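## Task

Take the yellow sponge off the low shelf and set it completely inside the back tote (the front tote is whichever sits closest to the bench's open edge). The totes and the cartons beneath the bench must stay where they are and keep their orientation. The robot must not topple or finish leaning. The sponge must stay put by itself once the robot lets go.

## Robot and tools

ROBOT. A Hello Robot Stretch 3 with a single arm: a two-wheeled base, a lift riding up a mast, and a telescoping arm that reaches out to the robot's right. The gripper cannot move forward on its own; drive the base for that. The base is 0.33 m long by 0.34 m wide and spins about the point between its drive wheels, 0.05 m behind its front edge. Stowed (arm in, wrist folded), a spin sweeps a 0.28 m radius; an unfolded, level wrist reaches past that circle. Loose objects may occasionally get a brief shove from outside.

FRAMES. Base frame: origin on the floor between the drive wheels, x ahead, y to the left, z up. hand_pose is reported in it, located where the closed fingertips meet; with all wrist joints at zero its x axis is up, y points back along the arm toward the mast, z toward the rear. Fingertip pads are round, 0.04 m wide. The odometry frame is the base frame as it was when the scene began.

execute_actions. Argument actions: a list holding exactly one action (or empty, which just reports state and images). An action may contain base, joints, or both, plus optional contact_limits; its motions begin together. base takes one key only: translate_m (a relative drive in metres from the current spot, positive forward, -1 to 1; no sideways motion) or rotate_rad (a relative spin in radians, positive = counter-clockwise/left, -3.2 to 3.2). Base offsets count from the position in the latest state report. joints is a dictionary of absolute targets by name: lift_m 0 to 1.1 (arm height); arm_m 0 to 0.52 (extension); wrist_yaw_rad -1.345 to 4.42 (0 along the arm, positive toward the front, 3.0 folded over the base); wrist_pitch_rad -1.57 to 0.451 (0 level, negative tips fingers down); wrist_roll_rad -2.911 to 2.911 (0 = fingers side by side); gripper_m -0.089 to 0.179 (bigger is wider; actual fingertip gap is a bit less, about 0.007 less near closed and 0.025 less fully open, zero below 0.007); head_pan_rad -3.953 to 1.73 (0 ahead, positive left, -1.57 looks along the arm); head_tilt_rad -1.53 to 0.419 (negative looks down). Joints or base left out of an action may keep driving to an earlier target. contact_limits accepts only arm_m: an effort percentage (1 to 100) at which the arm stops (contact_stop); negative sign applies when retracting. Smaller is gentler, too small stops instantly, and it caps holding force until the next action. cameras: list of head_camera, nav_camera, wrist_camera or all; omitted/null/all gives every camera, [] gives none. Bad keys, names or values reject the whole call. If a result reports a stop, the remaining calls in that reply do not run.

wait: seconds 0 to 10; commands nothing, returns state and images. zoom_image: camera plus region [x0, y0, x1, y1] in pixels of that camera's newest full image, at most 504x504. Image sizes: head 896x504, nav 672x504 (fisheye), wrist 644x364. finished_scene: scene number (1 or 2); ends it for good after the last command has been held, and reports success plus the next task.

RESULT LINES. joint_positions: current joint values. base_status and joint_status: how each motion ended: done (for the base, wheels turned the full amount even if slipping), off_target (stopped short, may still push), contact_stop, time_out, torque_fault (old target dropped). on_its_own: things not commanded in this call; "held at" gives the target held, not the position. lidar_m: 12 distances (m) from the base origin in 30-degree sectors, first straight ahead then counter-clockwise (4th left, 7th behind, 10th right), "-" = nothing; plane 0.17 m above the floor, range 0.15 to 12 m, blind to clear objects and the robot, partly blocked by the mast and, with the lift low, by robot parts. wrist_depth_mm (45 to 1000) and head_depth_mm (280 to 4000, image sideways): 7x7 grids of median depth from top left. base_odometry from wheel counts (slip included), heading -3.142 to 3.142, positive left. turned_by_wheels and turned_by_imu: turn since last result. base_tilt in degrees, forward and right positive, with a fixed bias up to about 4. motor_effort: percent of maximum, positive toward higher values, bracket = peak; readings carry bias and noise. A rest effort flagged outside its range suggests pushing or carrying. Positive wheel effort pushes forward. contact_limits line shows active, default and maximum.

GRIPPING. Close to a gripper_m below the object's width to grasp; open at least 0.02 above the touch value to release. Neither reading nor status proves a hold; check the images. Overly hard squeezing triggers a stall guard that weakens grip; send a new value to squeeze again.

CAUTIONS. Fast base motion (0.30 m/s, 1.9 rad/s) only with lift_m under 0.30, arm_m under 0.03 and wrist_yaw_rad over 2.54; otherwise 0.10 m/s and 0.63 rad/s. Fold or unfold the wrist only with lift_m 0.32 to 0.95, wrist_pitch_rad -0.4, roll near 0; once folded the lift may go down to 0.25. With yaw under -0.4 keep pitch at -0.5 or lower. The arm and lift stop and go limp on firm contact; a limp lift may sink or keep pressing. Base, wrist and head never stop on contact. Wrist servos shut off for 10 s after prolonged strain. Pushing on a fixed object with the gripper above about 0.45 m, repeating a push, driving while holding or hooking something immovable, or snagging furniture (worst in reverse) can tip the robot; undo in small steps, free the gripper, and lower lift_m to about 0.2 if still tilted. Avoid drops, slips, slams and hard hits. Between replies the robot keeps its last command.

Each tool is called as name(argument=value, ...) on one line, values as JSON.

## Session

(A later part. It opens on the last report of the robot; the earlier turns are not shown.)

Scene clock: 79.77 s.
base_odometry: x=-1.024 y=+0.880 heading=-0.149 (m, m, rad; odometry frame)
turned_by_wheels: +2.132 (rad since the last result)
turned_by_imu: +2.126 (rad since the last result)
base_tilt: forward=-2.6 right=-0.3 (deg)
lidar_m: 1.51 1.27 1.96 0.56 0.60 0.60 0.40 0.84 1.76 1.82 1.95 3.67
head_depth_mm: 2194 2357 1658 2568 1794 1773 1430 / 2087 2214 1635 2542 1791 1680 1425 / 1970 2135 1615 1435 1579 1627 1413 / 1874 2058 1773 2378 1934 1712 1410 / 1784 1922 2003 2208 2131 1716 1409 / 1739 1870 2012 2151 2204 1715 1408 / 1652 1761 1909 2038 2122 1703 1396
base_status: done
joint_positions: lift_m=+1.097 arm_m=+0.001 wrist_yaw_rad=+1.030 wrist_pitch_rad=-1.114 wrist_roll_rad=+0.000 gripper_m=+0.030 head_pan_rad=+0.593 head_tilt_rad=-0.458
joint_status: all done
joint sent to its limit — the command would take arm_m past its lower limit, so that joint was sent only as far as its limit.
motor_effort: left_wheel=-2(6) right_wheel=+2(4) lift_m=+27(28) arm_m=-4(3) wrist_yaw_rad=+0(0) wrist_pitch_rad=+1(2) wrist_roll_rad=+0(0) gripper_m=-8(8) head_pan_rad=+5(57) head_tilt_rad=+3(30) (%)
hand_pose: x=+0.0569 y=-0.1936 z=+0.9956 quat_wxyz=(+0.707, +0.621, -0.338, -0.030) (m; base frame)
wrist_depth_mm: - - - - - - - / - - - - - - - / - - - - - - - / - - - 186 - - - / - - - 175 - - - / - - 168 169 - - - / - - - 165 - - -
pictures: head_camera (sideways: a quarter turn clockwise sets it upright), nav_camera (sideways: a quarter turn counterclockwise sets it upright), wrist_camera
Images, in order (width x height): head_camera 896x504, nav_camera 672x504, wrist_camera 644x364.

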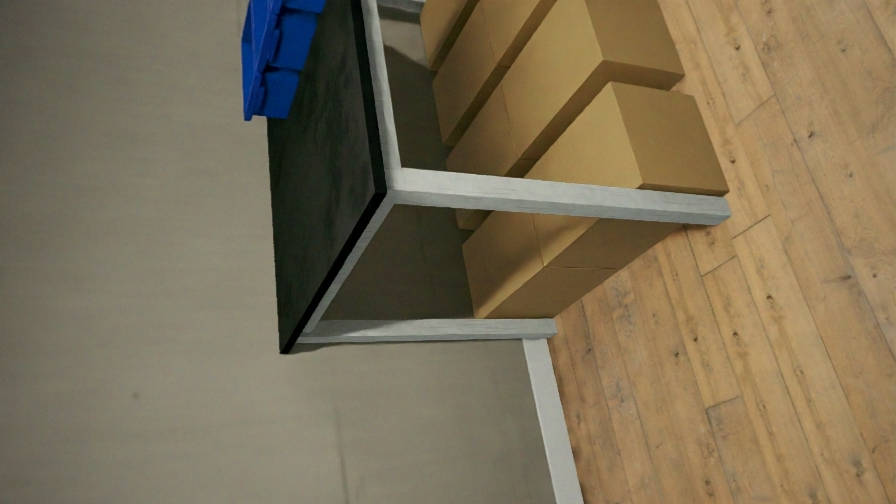

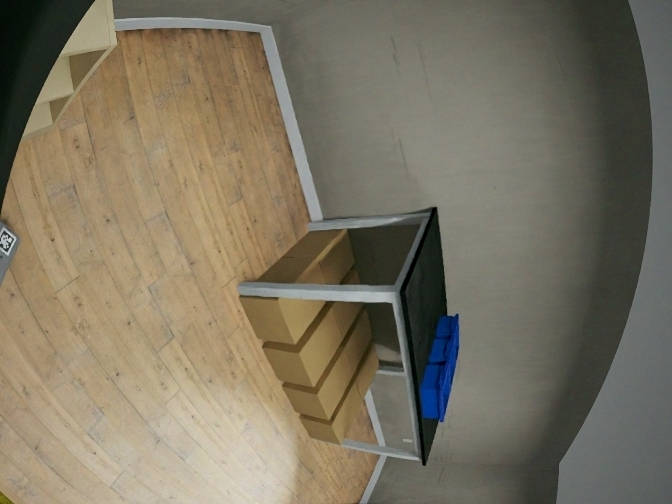

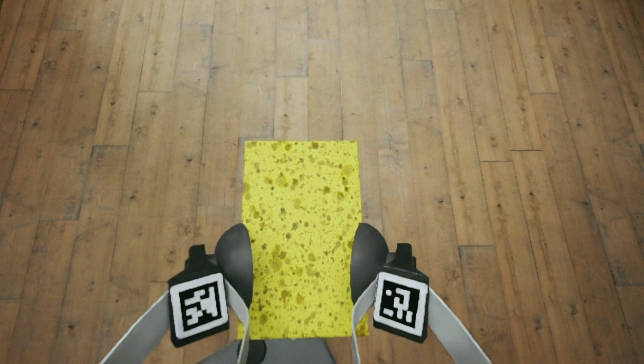

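execute_actions(actions=[{"base": {"translate_m": 1.0}, "joints": {"wrist_yaw_rad": 0.0, "wrist_pitch_rad": -0.35, "head_pan_rad": 0.9, "head_tilt_rad": -0.5}}])

Scene clock: 91.50 s.
base_odometry: x=-0.035 y=+0.731 heading=-0.149 (m, m, rad; odometry frame)
turned_by_wheels: +0.000 (rad since the last result)
turned_by_imu: +0.002 (rad since the last result)
base_tilt: forward=-2.6 right=-0.2 (deg)
lidar_m: 0.80 0.58 0.56 0.60 1.68 1.22 1.39 1.76 2.27 1.81 2.34 2.82
head_depth_mm: 1312 1428 1025 821 729 1379 1132 / 1312 1414 1157 880 720 1340 1101 / 1290 1394 1408 872 709 1328 1116 / 1269 1370 1383 869 688 1407 1183 / 1252 1359 1374 862 679 1314 1089 / 1230 1328 1338 853 671 1316 1084 / 1218 1319 1363 849 661 1591 824
base_status: done
joint_positions: lift_m=+1.097 arm_m=+0.001 wrist_yaw_rad=+0.003 wrist_pitch_rad=-0.375 wrist_roll_rad=+0.000 gripper_m=+0.030 head_pan_rad=+0.893 head_tilt_rad=-0.494
joint_status: all done
motor_effort: left_wheel=-2(3) right_wheel=+2(4) lift_m=+27(27) arm_m=-3(3) wrist_yaw_rad=-3(5) wrist_pitch_rad=+9(8) wrist_roll_rad=+0(0) gripper_m=-8(8) head_pan_rad=+5(35) head_tilt_rad=-3(9) (%)
hand_pose: x=-0.0209 y=-0.3760 z=+1.1198 quat_wxyz=(+0.695, +0.133, -0.694, -0.131) (m; base frame)
wrist_depth_mm: - - - - - - - / - - - - - - - / - - - - - - - / - - - 186 - - - / - - - 176 - - - / - - 168 169 - - - / - - - - - - -
pictures: head_camera (sideways: a quarter turn clockwise sets it upright), nav_camera (sideways: a quarter turn counterclockwise sets it upright), wrist_camera
Images, in order (width x height): head_camera 896x504, nav_camera 672x504, wrist_camera 644x364.

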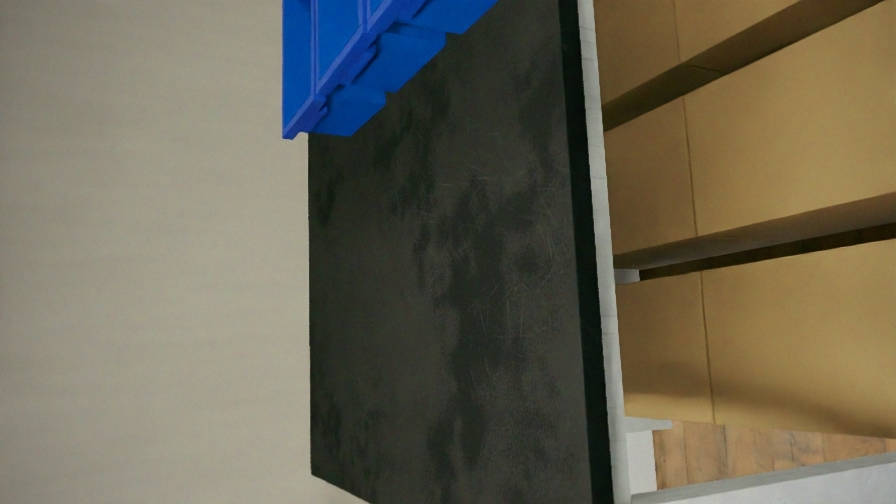

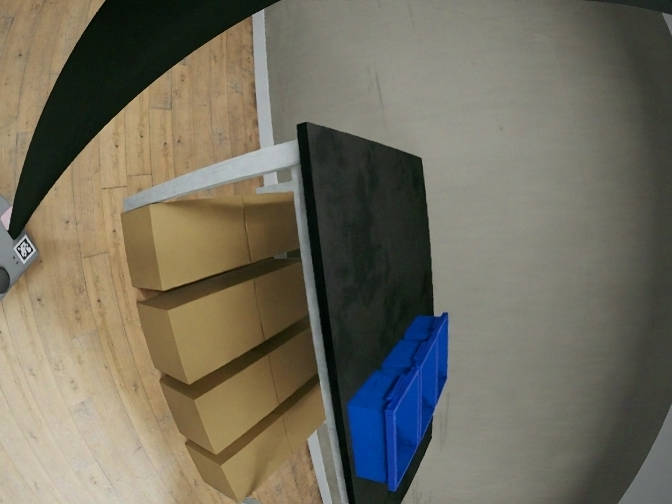

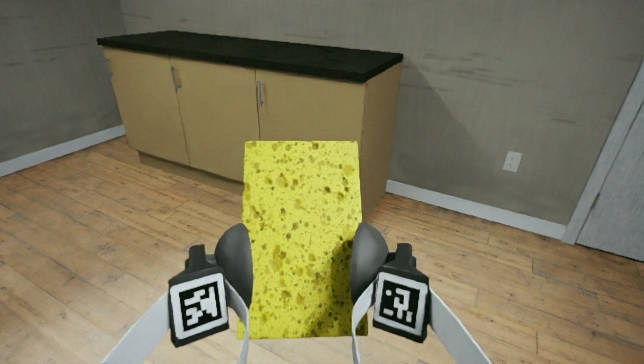

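execute_actions(actions=[{"base": {"translate_m": 0.62}, "joints": {"wrist_pitch_rad": -0.2, "head_pan_rad": 0.6, "head_tilt_rad": -0.7}}])

Scene clock: 100.43 s.
base_odometry: x=+0.578 y=+0.640 heading=-0.149 (m, m, rad; odometry frame)
turned_by_wheels: +0.000 (rad since the last result)
turned_by_imu: +0.001 (rad since the last result)
base_tilt: forward=-2.6 right=-0.1 (deg)
lidar_m: 0.36 0.26 0.25 0.26 0.35 1.79 2.01 2.68 1.99 2.05 2.67 2.30
head_depth_mm: 1262 1406 830 627 505 1143 992 / 1202 1264 825 622 502 1091 996 / 1160 1201 817 621 499 1062 1001 / 1102 1171 808 616 387 427 967 / 1061 1113 806 479 374 405 963 / 1008 1091 613 499 488 386 982 / 972 812 638 474 486 362 909
base_status: done
joint_positions: lift_m=+1.097 arm_m=+0.001 wrist_yaw_rad=+0.002 wrist_pitch_rad=-0.227 wrist_roll_rad=+0.000 gripper_m=+0.030 head_pan_rad=+0.607 head_tilt_rad=-0.691
joint_status: all done
motor_effort: left_wheel=-3(4) right_wheel=+2(5) lift_m=+27(27) arm_m=-2(3) wrist_yaw_rad=-2(3) wrist_pitch_rad=+10(9) wrist_roll_rad=+0(0) gripper_m=-8(8) head_pan_rad=-5(36) head_tilt_rad=-5(21) (%)
hand_pose: x=-0.0209 y=-0.3907 z=+1.1551 quat_wxyz=(+0.703, +0.081, -0.702, -0.079) (m; base frame)
wrist_depth_mm: - - - - - - - / - - - - - - - / - - - - - - - / - - - 186 - - - / - - - 176 - - - / - - 167 169 - - - / - - - - - - -
pictures: head_camera (sideways: a quarter turn clockwise sets it upright), nav_camera (sideways: a quarter turn counterclockwise sets it upright), wrist_camera
Images, in order (width x height): head_camera 896x504, nav_camera 672x504, wrist_camera 644x364.

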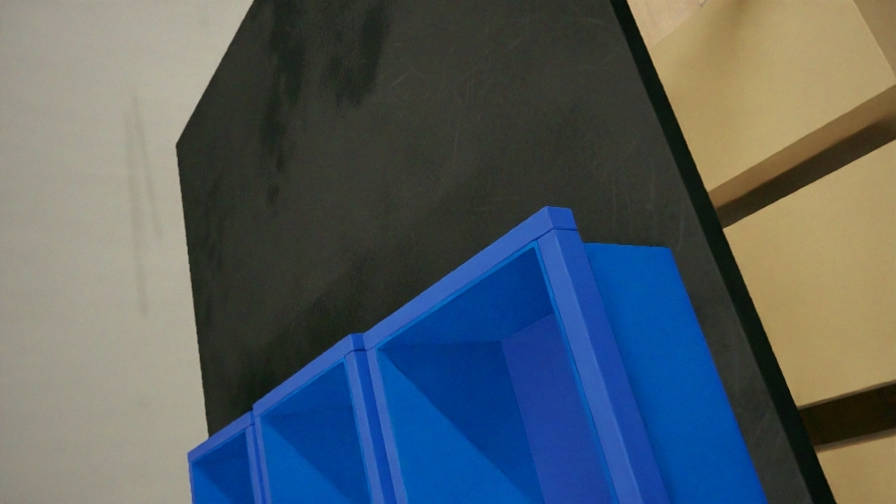

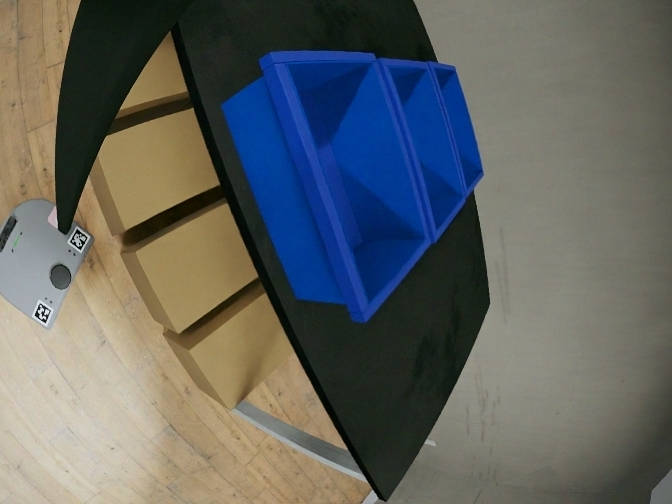

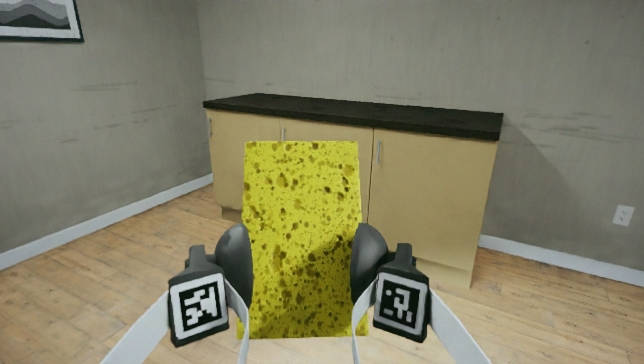

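execute_actions(actions=[{"base": {"rotate_rad": 2.61}, "joints": {"head_pan_rad": -1.57, "head_tilt_rad": -0.6}}])

Scene clock: 107.37 s.
base_odometry: x=+0.578 y=+0.640 heading=+2.461 (m, m, rad; odometry frame)
turned_by_wheels: +2.610 (rad since the last result)
turned_by_imu: +2.602 (rad since the last result)
base_tilt: forward=-2.5 right=-0.2 (deg)
lidar_m: 1.80 2.00 2.68 1.99 2.05 2.69 2.30 0.36 0.26 0.25 0.26 0.35
head_depth_mm: - - - - - - 389 / - - - - - - 389 / - - - - - 371 389 / 971 1082 379 494 516 355 390 / 989 1083 681 498 517 354 391 / 992 1086 920 499 508 355 391 / 991 1084 959 687 407 356 391
base_status: done
joint_positions: lift_m=+1.097 arm_m=+0.001 wrist_yaw_rad=+0.002 wrist_pitch_rad=-0.226 wrist_roll_rad=+0.000 gripper_m=+0.030 head_pan_rad=-1.563 head_tilt_rad=-0.606
joint_status: all done
motor_effort: left_wheel=-2(7) right_wheel=+2(5) lift_m=+27(27) arm_m=-4(3) wrist_yaw_rad=-2(2) wrist_pitch_rad=+9(10) wrist_roll_rad=+0(0) gripper_m=-8(8) head_pan_rad=-5(57) head_tilt_rad=+3(14) (%)
hand_pose: x=-0.0211 y=-0.3907 z=+1.1551 quat_wxyz=(+0.703, +0.081, -0.702, -0.080) (m; base frame)
wrist_depth_mm: 802 822 830 826 827 865 854 / 864 862 856 873 883 884 896 / 899 925 890 914 940 933 929 / 889 893 634 186 933 951 967 / 657 669 405 176 493 673 690 / 517 500 168 170 354 533 535 / 423 351 255 254 266 434 436
pictures: head_camera (sideways: a quarter turn clockwise sets it upright), nav_camera (sideways: a quarter turn counterclockwise sets it upright), wrist_camera
Images, in order (width x height): head_camera 896x504, nav_camera 672x504, wrist_camera 644x364.

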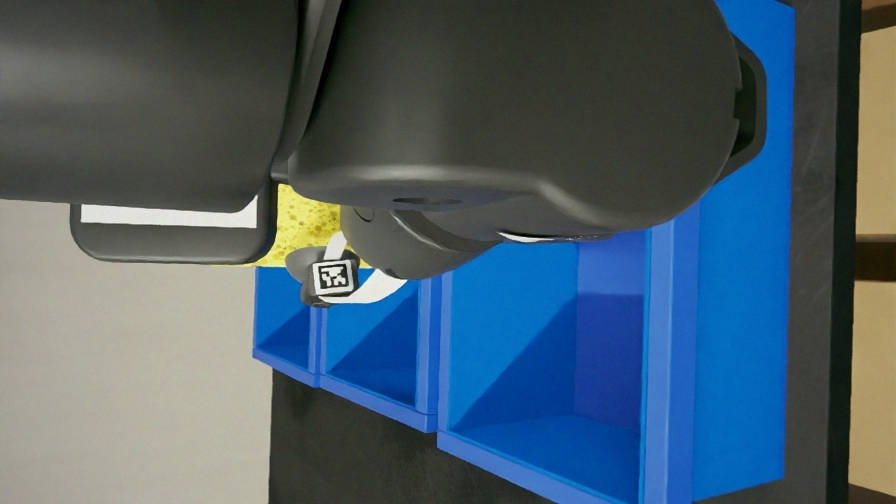

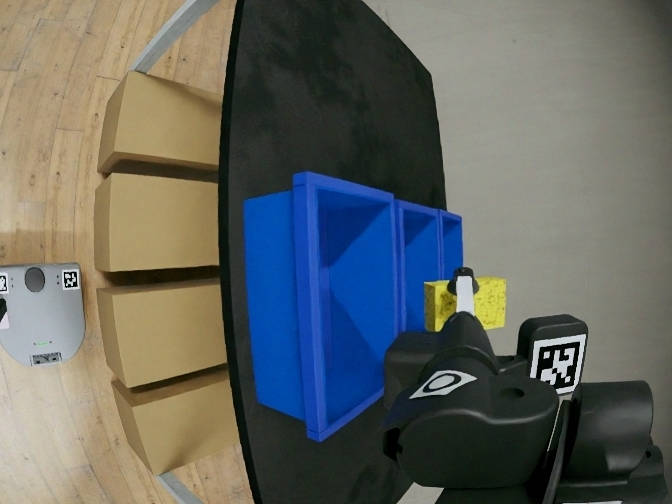

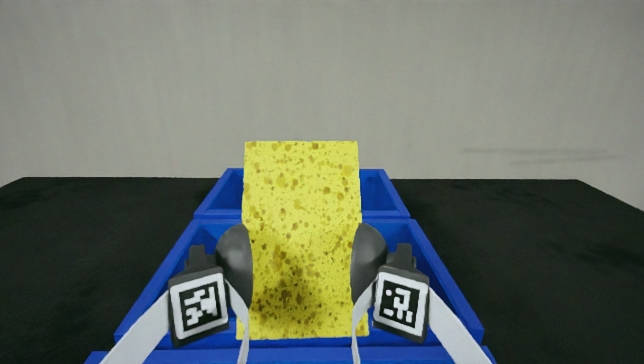

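execute_actions(actions=[{"joints": {"arm_m": 0.42}}])

Scene clock: 114.20 s.
base_odometry: x=+0.578 y=+0.640 heading=+2.461 (m, m, rad; odometry frame)
turned_by_wheels: +0.000 (rad since the last result)
turned_by_imu: +0.000 (rad since the last result)
base_tilt: forward=-2.5 right=-0.2 (deg)
lidar_m: 1.80 2.01 2.68 1.99 2.04 2.68 2.30 0.36 0.26 0.25 0.26 0.35
head_depth_mm: 1016 1086 1014 513 451 361 390 / 988 1093 690 497 516 362 389 / - 1102 680 497 514 353 389 / 973 1103 683 497 517 353 389 / 987 1080 683 498 516 353 390 / 989 1086 915 500 507 355 391 / 992 1094 957 687 407 355 391
base_status: not commanded
joint_positions: lift_m=+1.097 arm_m=+0.420 wrist_yaw_rad=+0.001 wrist_pitch_rad=-0.225 wrist_roll_rad=+0.000 gripper_m=+0.030 head_pan_rad=-1.563 head_tilt_rad=-0.606
joint_status: all done
motor_effort: left_wheel=-2(2) right_wheel=+2(2) lift_m=+27(27) arm_m=+2(3) wrist_yaw_rad=-1(2) wrist_pitch_rad=+9(9) wrist_roll_rad=+0(0) gripper_m=-8(7) head_pan_rad=-5(5) head_tilt_rad=+2(2) (%)
hand_pose: x=-0.0212 y=-0.8091 z=+1.1554 quat_wxyz=(+0.703, +0.080, -0.702, -0.079) (m; base frame)
wrist_depth_mm: 452 453 456 462 456 465 469 / 470 474 474 475 485 485 492 / 496 497 500 506 509 513 527 / 521 527 524 185 542 546 553 / 548 567 549 177 570 572 589 / 511 510 168 169 538 526 531 / 423 270 263 265 267 429 439
pictures: head_camera (sideways: a quarter turn clockwise sets it upright), nav_camera (sideways: a quarter turn counterclockwise sets it upright), wrist_camera
Images, in order (width x height): head_camera 896x504, nav_camera 672x504, wrist_camera 644x364.

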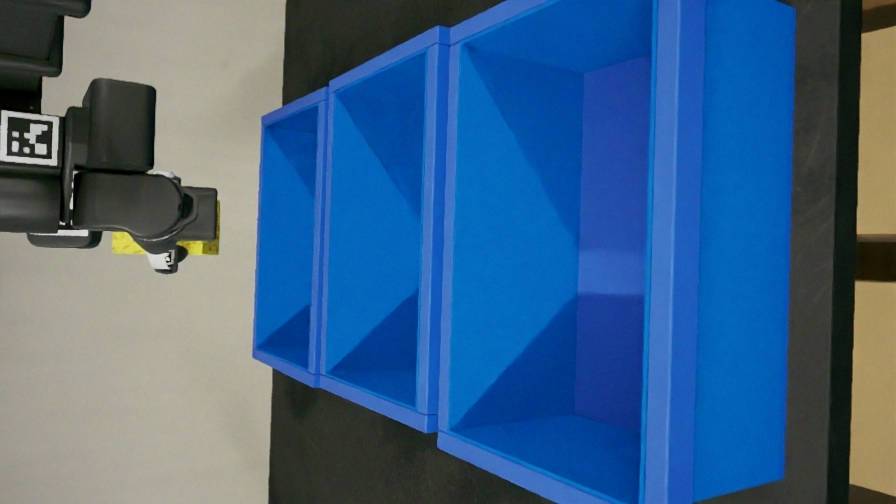

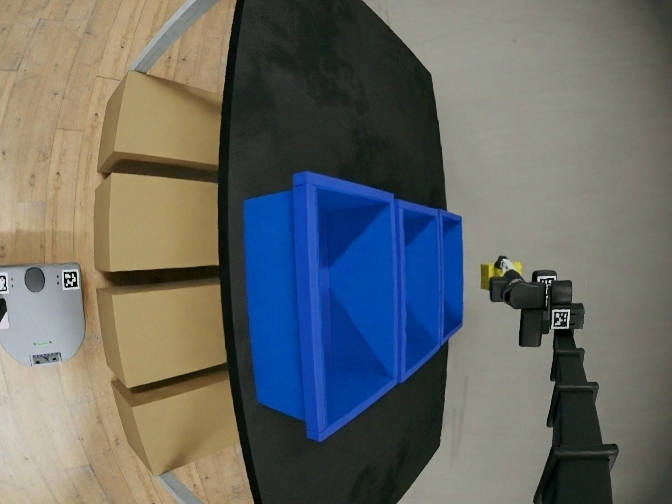

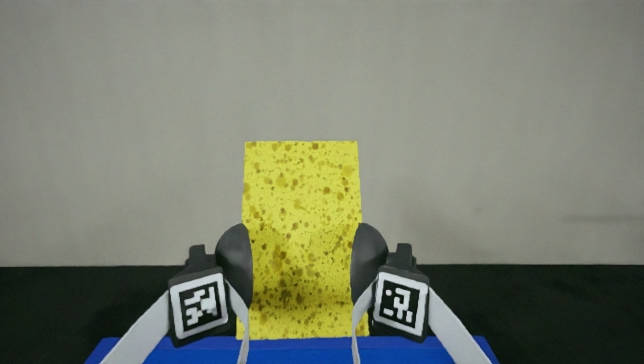

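execute_actions(actions=[{"joints": {"arm_m": 0.48, "wrist_pitch_rad": -0.5}}])

Scene clock: 118.40 s.
base_odometry: x=+0.578 y=+0.640 heading=+2.461 (m, m, rad; odometry frame)
turned_by_wheels: +0.000 (rad since the last result)
turned_by_imu: +0.000 (rad since the last result)
base_tilt: forward=-2.5 right=-0.2 (deg)
lidar_m: 1.79 2.01 2.69 1.99 2.05 2.68 2.30 0.35 0.26 0.25 0.26 0.35
head_depth_mm: 1008 1074 1010 513 452 361 389 / 994 1086 688 497 515 361 389 / - 1085 682 496 515 353 390 / 983 1053 680 498 517 353 390 / 989 1088 683 497 517 354 390 / 992 1083 919 498 507 354 391 / 990 1088 957 690 406 355 391
base_status: not commanded
joint_positions: lift_m=+1.097 arm_m=+0.480 wrist_yaw_rad=+0.001 wrist_pitch_rad=-0.513 wrist_roll_rad=+0.000 gripper_m=+0.030 head_pan_rad=-1.563 head_tilt_rad=-0.606
joint_status: all done
motor_effort: left_wheel=-2(2) right_wheel=+2(2) lift_m=+27(27) arm_m=+3(3) wrist_yaw_rad=-1(1) wrist_pitch_rad=+5(9) wrist_roll_rad=+0(0) gripper_m=-8(7) head_pan_rad=-6(6) head_tilt_rad=+3(2) (%)
hand_pose: x=-0.0213 y=-0.8361 z=+1.0894 quat_wxyz=(+0.684, +0.180, -0.684, -0.179) (m; base frame)
wrist_depth_mm: 410 409 409 415 415 423 429 / 450 449 443 456 459 451 461 / 489 494 491 488 502 511 513 / 480 486 468 186 505 496 515 / 401 407 393 176 424 419 426 / 223 225 168 170 231 231 366 / 205 257 270 268 281 210 317
pictures: head_camera (sideways: a quarter turn clockwise sets it upright), nav_camera (sideways: a quarter turn counterclockwise sets it upright), wrist_camera
Images, in order (width x height): head_camera 896x504, nav_camera 672x504, wrist_camera 644x364.

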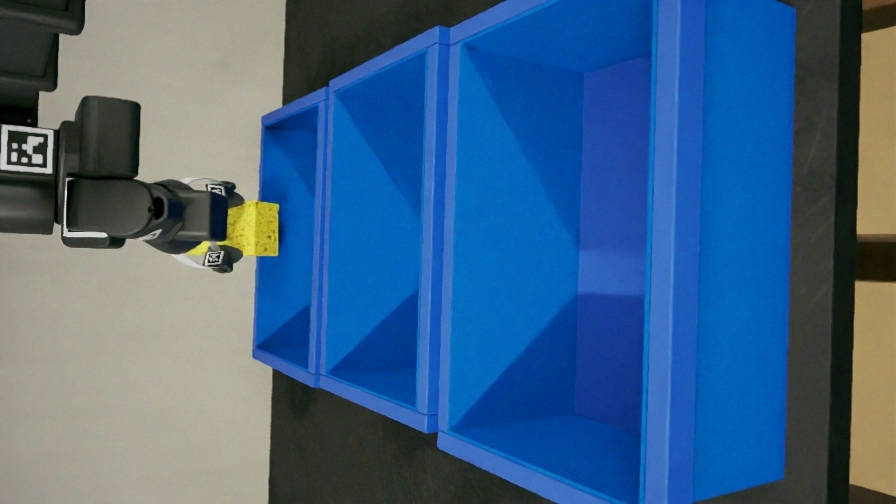

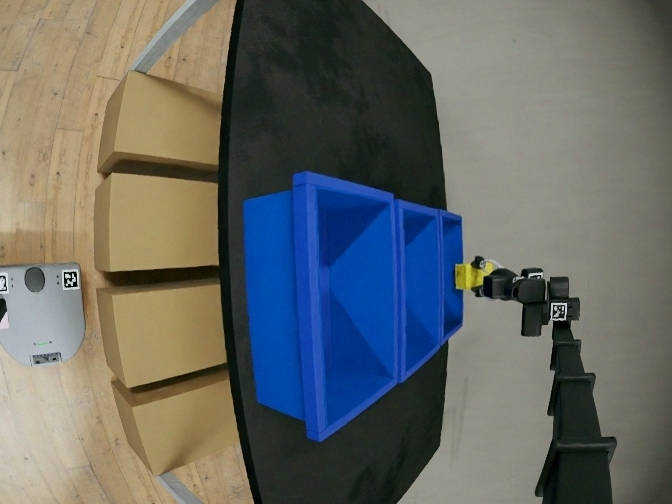

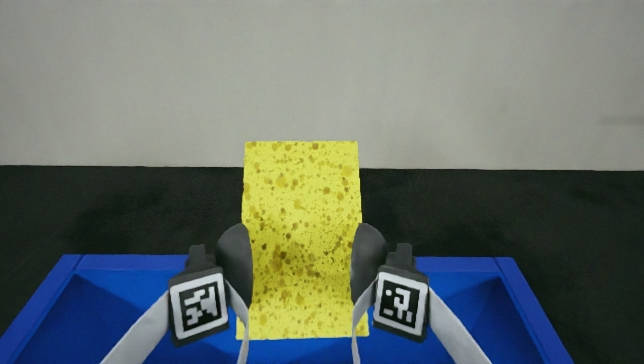

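execute_actions(actions=[{"joints": {"arm_m": 0.445, "wrist_pitch_rad": -0.62}}])

Scene clock: 121.70 s.
base_odometry: x=+0.578 y=+0.640 heading=+2.461 (m, m, rad; odometry frame)
turned_by_wheels: +0.000 (rad since the last result)
turned_by_imu: +0.000 (rad since the last result)
base_tilt: forward=-2.6 right=-0.2 (deg)
lidar_m: 1.80 2.01 2.68 1.99 2.05 2.69 2.29 0.36 0.26 0.25 0.26 0.35
head_depth_mm: 1005 1083 1013 511 452 361 390 / 988 1084 690 497 516 361 389 / - 1104 683 496 515 353 389 / 987 1066 683 497 515 354 389 / 987 1088 682 497 517 354 390 / 985 1083 914 498 509 354 390 / 984 1087 958 690 406 355 392
base_status: not commanded
joint_positions: lift_m=+1.097 arm_m=+0.445 wrist_yaw_rad=+0.001 wrist_pitch_rad=-0.631 wrist_roll_rad=+0.000 gripper_m=+0.030 head_pan_rad=-1.563 head_tilt_rad=-0.606
joint_status: all done
motor_effort: left_wheel=-2(2) right_wheel=+2(2) lift_m=+27(27) arm_m=-3(4) wrist_yaw_rad=-2(0) wrist_pitch_rad=+4(5) wrist_roll_rad=+0(0) gripper_m=-8(8) head_pan_rad=-4(5) head_tilt_rad=+3(3) (%)
hand_pose: x=-0.0214 y=-0.7829 z=+1.0654 quat_wxyz=(+0.672, +0.220, -0.672, -0.220) (m; base frame)
wrist_depth_mm: 460 463 464 470 463 472 475 / 508 509 520 522 524 524 526 / 463 472 483 487 490 501 517 / 386 251 247 187 257 421 429 / 216 274 269 177 291 248 370 / 206 281 168 169 310 216 323 / 208 262 266 268 276 208 283
pictures: head_camera (sideways: a quarter turn clockwise sets it upright), nav_camera (sideways: a quarter turn counterclockwise sets it upright), wrist_camera
Images, in order (width x height): head_camera 896x504, nav_camera 672x504, wrist_camera 644x364.

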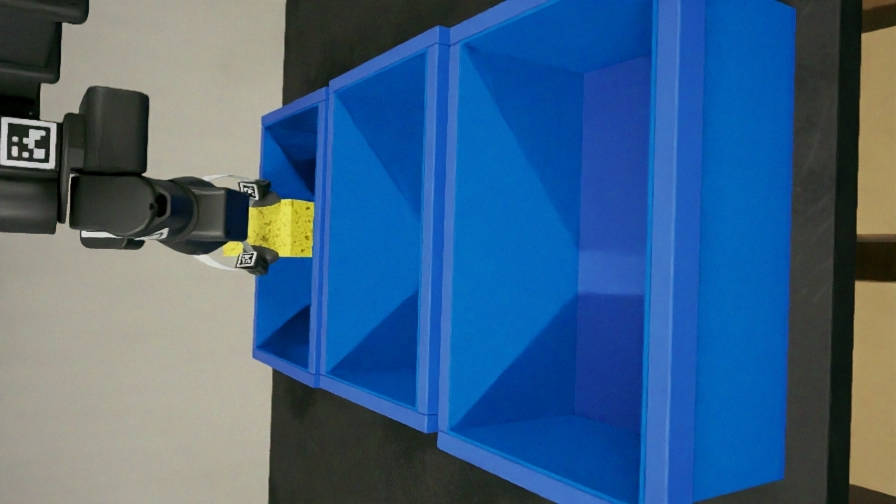

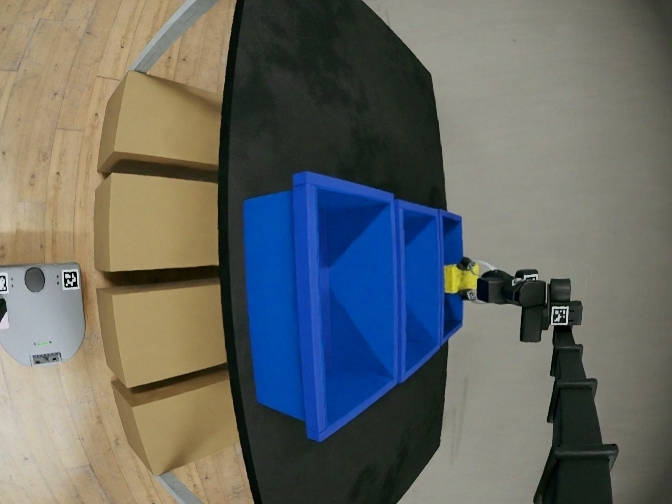

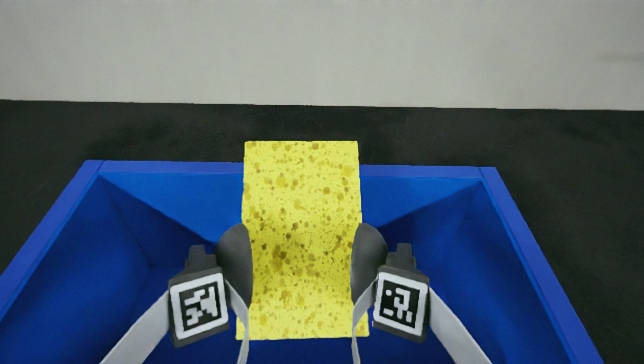

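execute_actions(actions=[{"joints": {"arm_m": 0.465, "wrist_pitch_rad": -0.9}}], cameras=["head_camera", "wrist_camera"])

execute_actions(actions=[{"joints": {"arm_m": 0.51, "wrist_pitch_rad": -1.11}}], cameras=["head_camera", "wrist_camera"])

Scene clock: 124.90 s.
base_odometry: x=+0.578 y=+0.640 heading=+2.461 (m, m, rad; odometry frame)
turned_by_wheels: +0.000 (rad since the last result)
turned_by_imu: +0.000 (rad since the last result)
base_tilt: forward=-2.4 right=-0.2 (deg)
lidar_m: 1.79 2.01 2.69 1.99 2.04 2.69 2.30 0.35 0.26 0.25 0.26 0.35
head_depth_mm: 1010 1084 1009 512 452 361 390 / 989 1080 688 496 513 361 389 / - 1081 681 496 514 352 390 / 982 1072 683 498 517 353 390 / 983 1088 682 498 516 354 390 / 993 1080 911 498 507 354 390 / 985 1083 962 689 406 354 391
base_status: not commanded
joint_positions: lift_m=+1.097 arm_m=+0.465 wrist_yaw_rad=+0.001 wrist_pitch_rad=-0.906 wrist_roll_rad=+0.000 gripper_m=+0.030 head_pan_rad=-1.563 head_tilt_rad=-0.606
joint_status: all done
motor_effort: left_wheel=-2(2) right_wheel=+2(2) lift_m=+27(27) arm_m=+3(4) wrist_yaw_rad=-1(1) wrist_pitch_rad=+2(4) wrist_roll_rad=+0(0) gripper_m=-8(8) head_pan_rad=-5(6) head_tilt_rad=+2(2) (%)
hand_pose: x=-0.0215 y=-0.7488 z=+1.0196 quat_wxyz=(+0.636, +0.310, -0.635, -0.310) (m; base frame)
wrist_depth_mm: 393 399 403 410 413 426 433 / 205 224 225 224 226 217 380 / 206 262 273 261 270 215 342 / 205 285 291 185 299 215 307 / 206 267 266 177 278 215 161 / 208 249 169 169 261 212 153 / 209 232 229 230 236 205 146
pictures: head_camera (sideways: a quarter turn clockwise sets it upright), wrist_camera
Images, in order (width x height): head_camera 896x504, wrist_camera 644x364.

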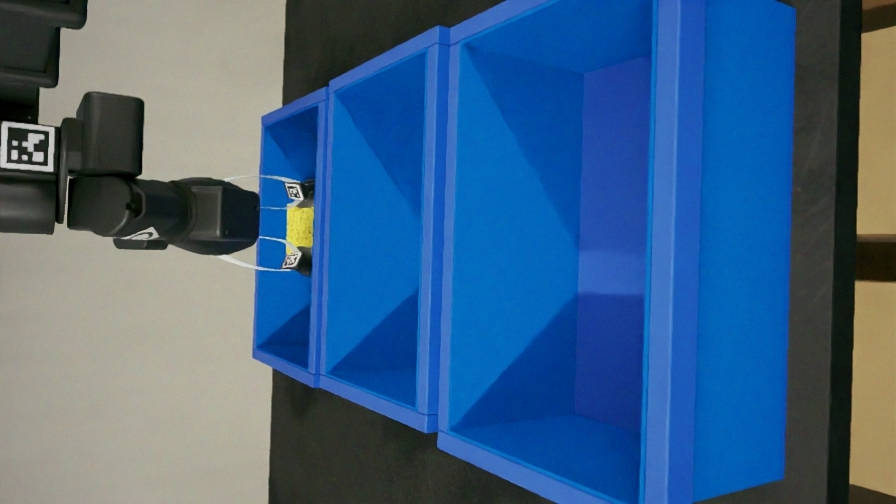

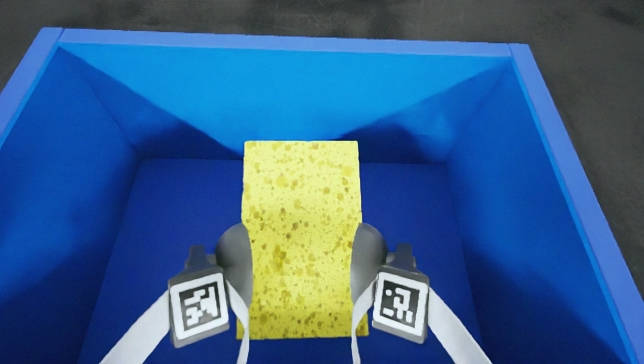

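Scene clock: 126.33 s.
base_odometry: x=+0.578 y=+0.640 heading=+2.461 (m, m, rad; odometry frame)
turned_by_wheels: +0.000 (rad since the last result)
turned_by_imu: +0.000 (rad since the last result)
base_tilt: forward=-2.6 right=-0.1 (deg)
lidar_m: 1.79 2.01 2.68 1.99 2.04 2.68 2.30 0.35 0.26 0.25 0.26 0.35
head_depth_mm: 1004 1077 1017 513 452 361 389 / 994 1078 733 507 515 361 388 / - 1082 681 496 515 353 389 / 988 1077 681 496 517 354 389 / 986 1086 681 496 516 353 389 / 988 1087 912 497 507 354 391 / 989 1084 960 689 406 355 391
base_status: not commanded
joint_positions: lift_m=+1.098 arm_m=+0.510 wrist_yaw_rad=+0.000 wrist_pitch_rad=-1.112 wrist_roll_rad=+0.001 gripper_m=+0.030 head_pan_rad=-1.563 head_tilt_rad=-0.606
joint_status: all done
motor_effort: left_wheel=-2(3) right_wheel=+2(2) lift_m=+26(27) arm_m=+2(2) wrist_yaw_rad=+0(1) wrist_pitch_rad=+1(11) wrist_roll_rad=-1(1) gripper_m=-8(8) head_pan_rad=-5(5) head_tilt_rad=+3(3) (%)
hand_pose: x=-0.0216 y=-0.7466 z=+0.9958 quat_wxyz=(+0.600, +0.373, -0.601, -0.374) (m; base frame)
wrist_depth_mm: 170 171 172 173 173 172 168 / 199 212 211 212 215 198 158 / 208 258 258 261 267 210 152 / 210 248 251 186 260 211 144 / 209 236 236 177 247 211 145 / 209 228 168 170 236 212 145 / 211 216 219 219 223 203 145
pictures: head_camera (sideways: a quarter turn clockwise sets it upright), wrist_camera
Images, in order (width x height): head_camera 896x504, wrist_camera 644x364.

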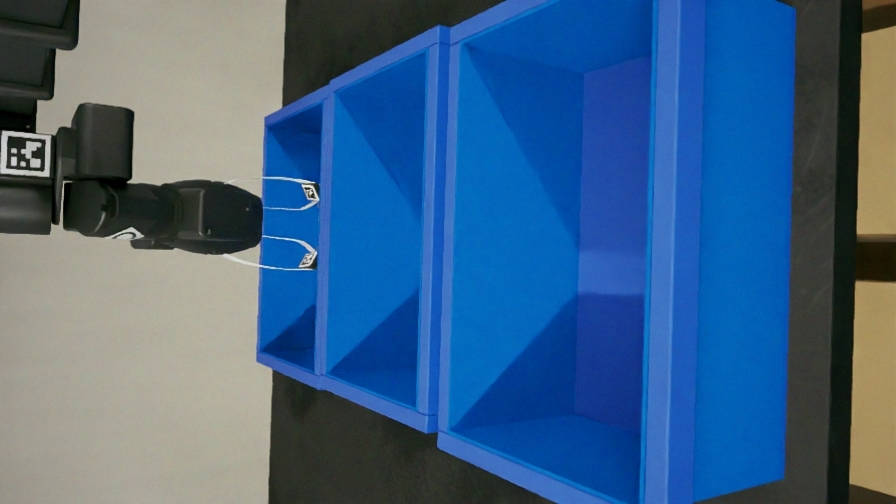

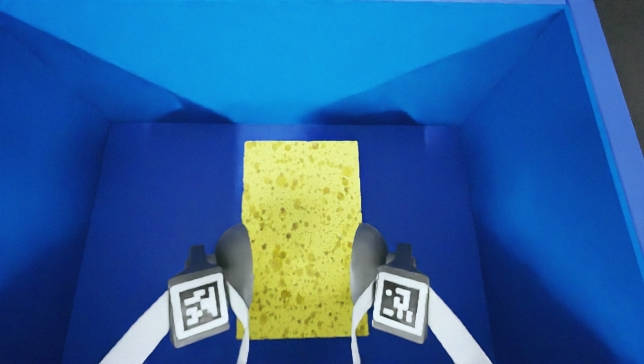

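zoom_image(camera="head_camera", region=[230, 60, 470, 450])

Region (230, 60, 470, 450) of head_camera's 896x504 image, scaled by 1.292, with more detail than that image has; it fills the left 310 columns of this view, and the rest is white.

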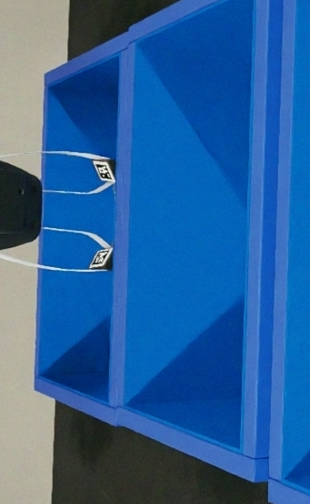

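execute_actions(actions=[{"joints": {"gripper_m": 0.12}}])

Scene clock: 131.97 s.
base_odometry: x=+0.578 y=+0.640 heading=+2.461 (m, m, rad; odometry frame)
turned_by_wheels: +0.000 (rad since the last result)
turned_by_imu: +0.000 (rad since the last result)
base_tilt: forward=-2.5 right=-0.1 (deg)
lidar_m: 1.80 2.00 2.68 1.99 2.04 2.68 2.29 0.35 0.26 0.25 0.26 0.35
head_depth_mm: 1007 1079 1016 513 450 360 389 / 991 1084 729 507 515 361 388 / - 1079 681 498 516 353 389 / 981 1070 682 497 516 353 390 / 990 1079 681 497 517 354 390 / 988 1094 915 496 507 355 390 / 986 1083 962 688 407 355 391
base_status: not commanded
joint_positions: lift_m=+1.098 arm_m=+0.510 wrist_yaw_rad=+0.000 wrist_pitch_rad=-1.112 wrist_roll_rad=+0.001 gripper_m=+0.120 head_pan_rad=-1.563 head_tilt_rad=-0.606
joint_status: all done
motor_effort: left_wheel=-2(2) right_wheel=+2(1) lift_m=+26(25) arm_m=+2(3) wrist_yaw_rad=+0(0) wrist_pitch_rad=+1(1) wrist_roll_rad=-1(0) gripper_m=+0(81) head_pan_rad=-5(5) head_tilt_rad=+3(3) (%)
hand_pose: x=-0.0216 y=-0.7466 z=+0.9958 quat_wxyz=(+0.600, +0.373, -0.601, -0.374) (m; base frame)
wrist_depth_mm: 171 171 171 172 173 174 168 / 199 211 212 213 215 199 159 / 209 258 261 263 266 210 152 / 211 248 251 209 259 212 145 / 209 241 238 199 245 211 145 / 210 - 226 190 233 187 146 / - 218 217 184 223 211 144
pictures: head_camera (sideways: a quarter turn clockwise sets it upright), nav_camera (sideways: a quarter turn counterclockwise sets it upright), wrist_camera
Images, in order (width x height): head_camera 896x504, nav_camera 672x504, wrist_camera 644x364.

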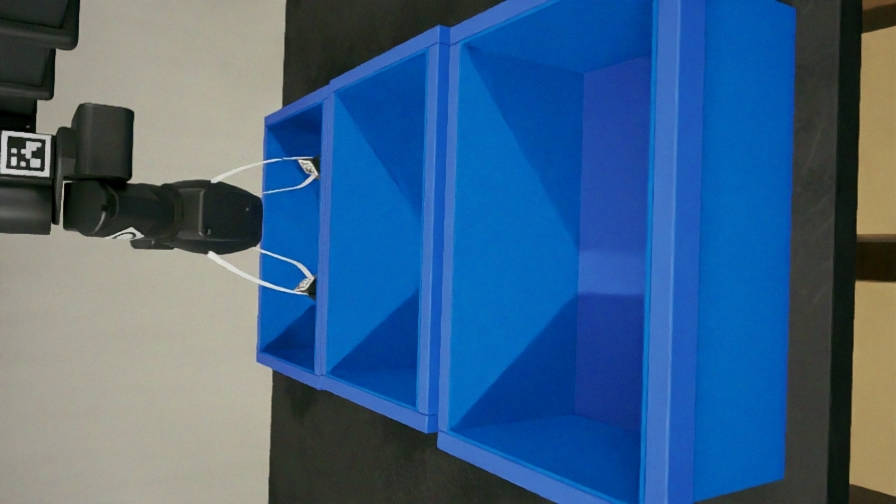

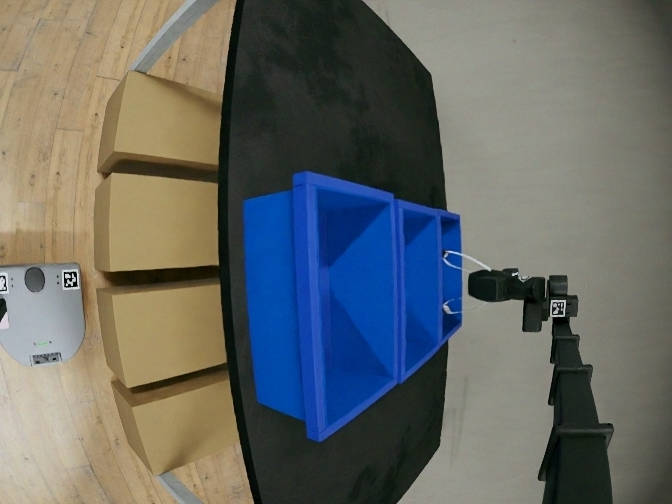

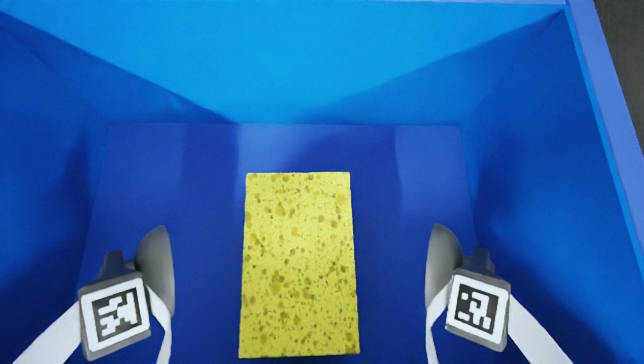

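execute_actions(actions=[{"joints": {"arm_m": 0.475, "wrist_pitch_rad": -0.9}}], cameras=["wrist_camera"])

execute_actions(actions=[{"joints": {"arm_m": 0.43, "wrist_pitch_rad": -0.6}}], cameras=["wrist_camera"])

execute_actions(actions=[{"joints": {"arm_m": 0.42, "wrist_pitch_rad": -0.23}}])

Scene clock: 136.67 s.
base_odometry: x=+0.578 y=+0.640 heading=+2.461 (m, m, rad; odometry frame)
turned_by_wheels: +0.000 (rad since the last result)
turned_by_imu: +0.000 (rad since the last result)
base_tilt: forward=-2.5 right=+0.0 (deg)
lidar_m: 1.79 2.01 2.68 1.99 2.05 2.69 2.30 0.35 0.26 0.25 0.26 0.35
head_depth_mm: 1008 1075 1014 512 451 361 389 / 989 1082 729 508 515 362 388 / - 1085 682 497 517 353 389 / 986 1071 681 497 516 353 390 / 989 1085 680 497 515 354 390 / 986 1088 915 498 507 355 390 / 989 1082 960 688 408 354 391
base_status: not commanded
joint_positions: lift_m=+1.098 arm_m=+0.475 wrist_yaw_rad=+0.000 wrist_pitch_rad=-0.915 wrist_roll_rad=+0.001 gripper_m=+0.120 head_pan_rad=-1.563 head_tilt_rad=-0.606
joint_status: all done
motor_effort: left_wheel=-2(2) right_wheel=+2(2) lift_m=+25(26) arm_m=-3(3) wrist_yaw_rad=+1(0) wrist_pitch_rad=+5(6) wrist_roll_rad=+0(0) gripper_m=+1(0) head_pan_rad=-4(5) head_tilt_rad=+3(3) (%)
hand_pose: x=-0.0216 y=-0.7573 z=+1.0184 quat_wxyz=(+0.634, +0.312, -0.634, -0.313) (m; base frame)
wrist_depth_mm: 384 394 395 400 410 416 422 / 194 199 202 204 207 205 378 / 208 232 237 238 240 212 341 / 208 282 284 286 290 212 306 / 209 265 266 229 278 213 160 / 210 - 247 211 256 188 149 / - 231 232 195 239 212 146
pictures: wrist_camera
Images, in order (width x height): wrist_camera 644x364.

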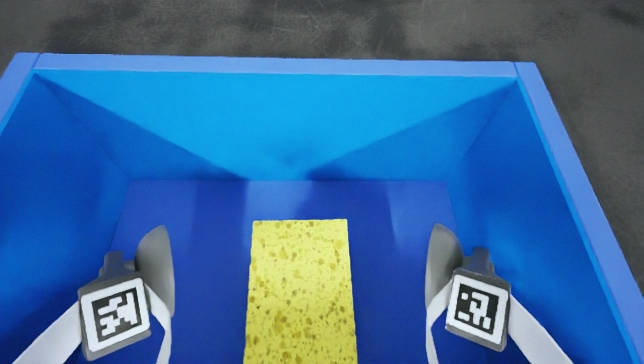

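Scene clock: 138.10 s.
base_odometry: x=+0.578 y=+0.640 heading=+2.461 (m, m, rad; odometry frame)
turned_by_wheels: +0.000 (rad since the last result)
turned_by_imu: +0.000 (rad since the last result)
base_tilt: forward=-2.5 right=-0.1 (deg)
lidar_m: 1.79 2.00 2.68 1.99 2.04 2.67 2.30 0.35 0.26 0.25 0.26 0.35
head_depth_mm: 1005 1076 1016 514 452 361 390 / 985 1082 733 508 515 361 388 / - 1084 679 496 515 353 389 / 982 1065 680 497 517 354 389 / 987 1082 680 498 516 354 390 / 982 1085 916 497 506 354 390 / 988 1082 960 691 407 355 390
base_status: not commanded
joint_positions: lift_m=+1.098 arm_m=+0.430 wrist_yaw_rad=+0.000 wrist_pitch_rad=-0.620 wrist_roll_rad=+0.001 gripper_m=+0.120 head_pan_rad=-1.563 head_tilt_rad=-0.606
joint_status: all done
motor_effort: left_wheel=-2(2) right_wheel=+2(2) lift_m=+26(26) arm_m=-3(4) wrist_yaw_rad=+0(1) wrist_pitch_rad=+7(8) wrist_roll_rad=+0(1) gripper_m=+1(1) head_pan_rad=-5(5) head_tilt_rad=+2(2) (%)
hand_pose: x=-0.0216 y=-0.7698 z=+1.0677 quat_wxyz=(+0.673, +0.216, -0.674, -0.216) (m; base frame)
wrist_depth_mm: 473 474 478 471 478 482 491 / 518 520 525 528 535 532 546 / 479 483 488 495 502 512 519 / 401 251 256 254 258 414 434 / 219 267 283 289 290 245 372 / 207 - 313 320 321 199 328 / - 272 280 243 285 214 287
pictures: wrist_camera
Images, in order (width x height): wrist_camera 644x364.

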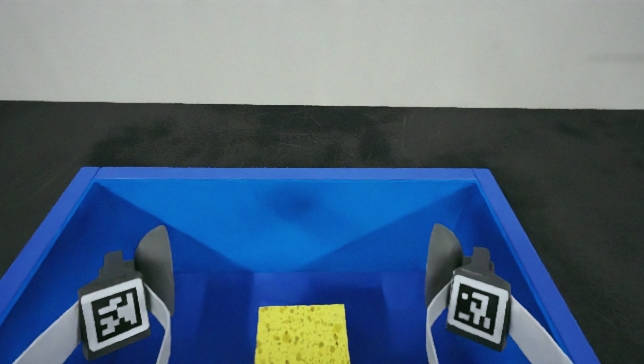

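Scene clock: 139.10 s.
base_odometry: x=+0.578 y=+0.640 heading=+2.461 (m, m, rad; odometry frame)
turned_by_wheels: +0.000 (rad since the last result)
turned_by_imu: +0.000 (rad since the last result)
base_tilt: forward=-2.5 right=-0.2 (deg)
lidar_m: 1.80 2.01 2.68 1.99 2.05 2.68 2.30 0.35 0.26 0.25 0.26 0.35
head_depth_mm: 1009 1078 1015 514 451 360 390 / - 1092 731 510 515 361 389 / - 1114 684 497 514 353 390 / 991 1113 681 497 516 354 389 / 989 1081 679 498 518 354 390 / 993 1087 921 498 507 355 389 / 988 1081 962 688 407 356 391
base_status: not commanded
joint_positions: lift_m=+1.098 arm_m=+0.420 wrist_yaw_rad=+0.000 wrist_pitch_rad=-0.254 wrist_roll_rad=+0.001 gripper_m=+0.120 head_pan_rad=-1.563 head_tilt_rad=-0.606
joint_status: all done
motor_effort: left_wheel=-2(2) right_wheel=+2(2) lift_m=+26(26) arm_m=-3(4) wrist_yaw_rad=+0(0) wrist_pitch_rad=+9(9) wrist_roll_rad=-1(1) gripper_m=+0(0) head_pan_rad=-4(5) head_tilt_rad=+2(3) (%)
hand_pose: x=-0.0215 y=-0.8072 z=+1.1485 quat_wxyz=(+0.701, +0.090, -0.702, -0.090) (m; base frame)
wrist_depth_mm: 441 449 452 461 462 462 466 / 468 479 477 483 484 488 489 / 503 494 502 507 508 517 521 / 526 543 532 541 549 549 557 / 561 563 562 562 574 576 585 / 497 - 490 494 500 511 503 / 415 252 260 261 263 390 419
pictures: head_camera (sideways: a quarter turn clockwise sets it upright), nav_camera (sideways: a quarter turn counterclockwise sets it upright), wrist_camera
Images, in order (width x height): head_camera 896x504, nav_camera 672x504, wrist_camera 644x364.

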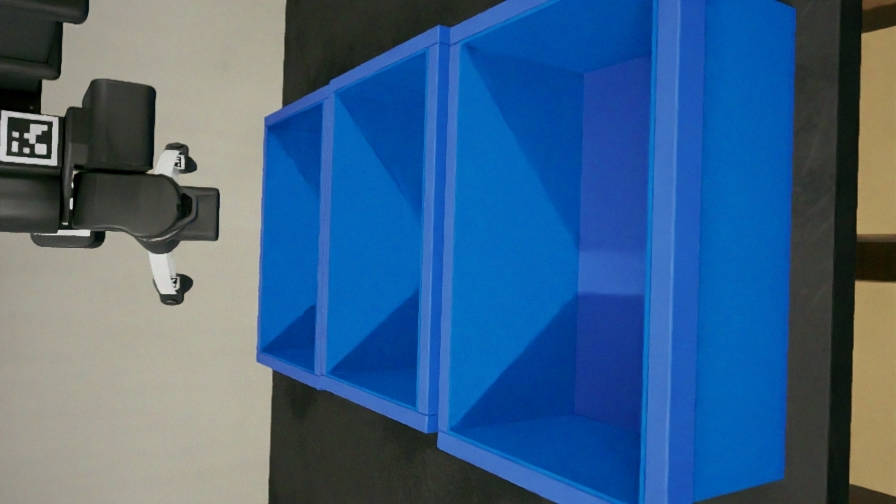

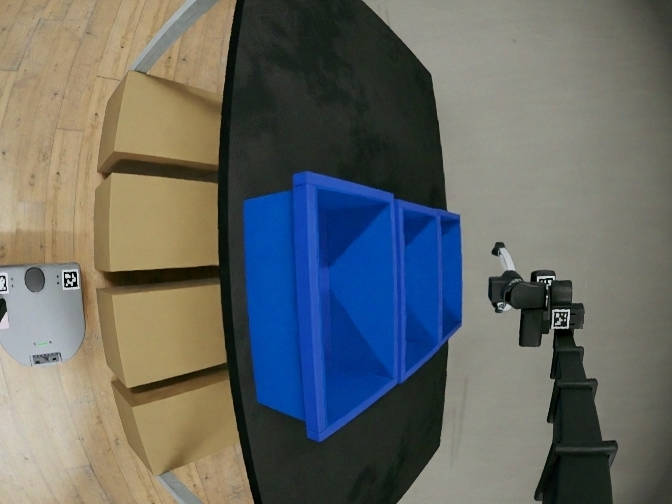

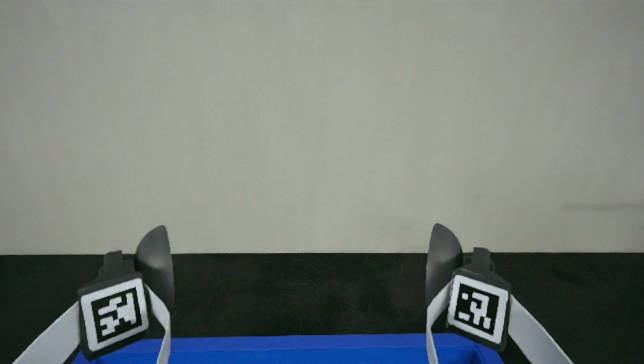

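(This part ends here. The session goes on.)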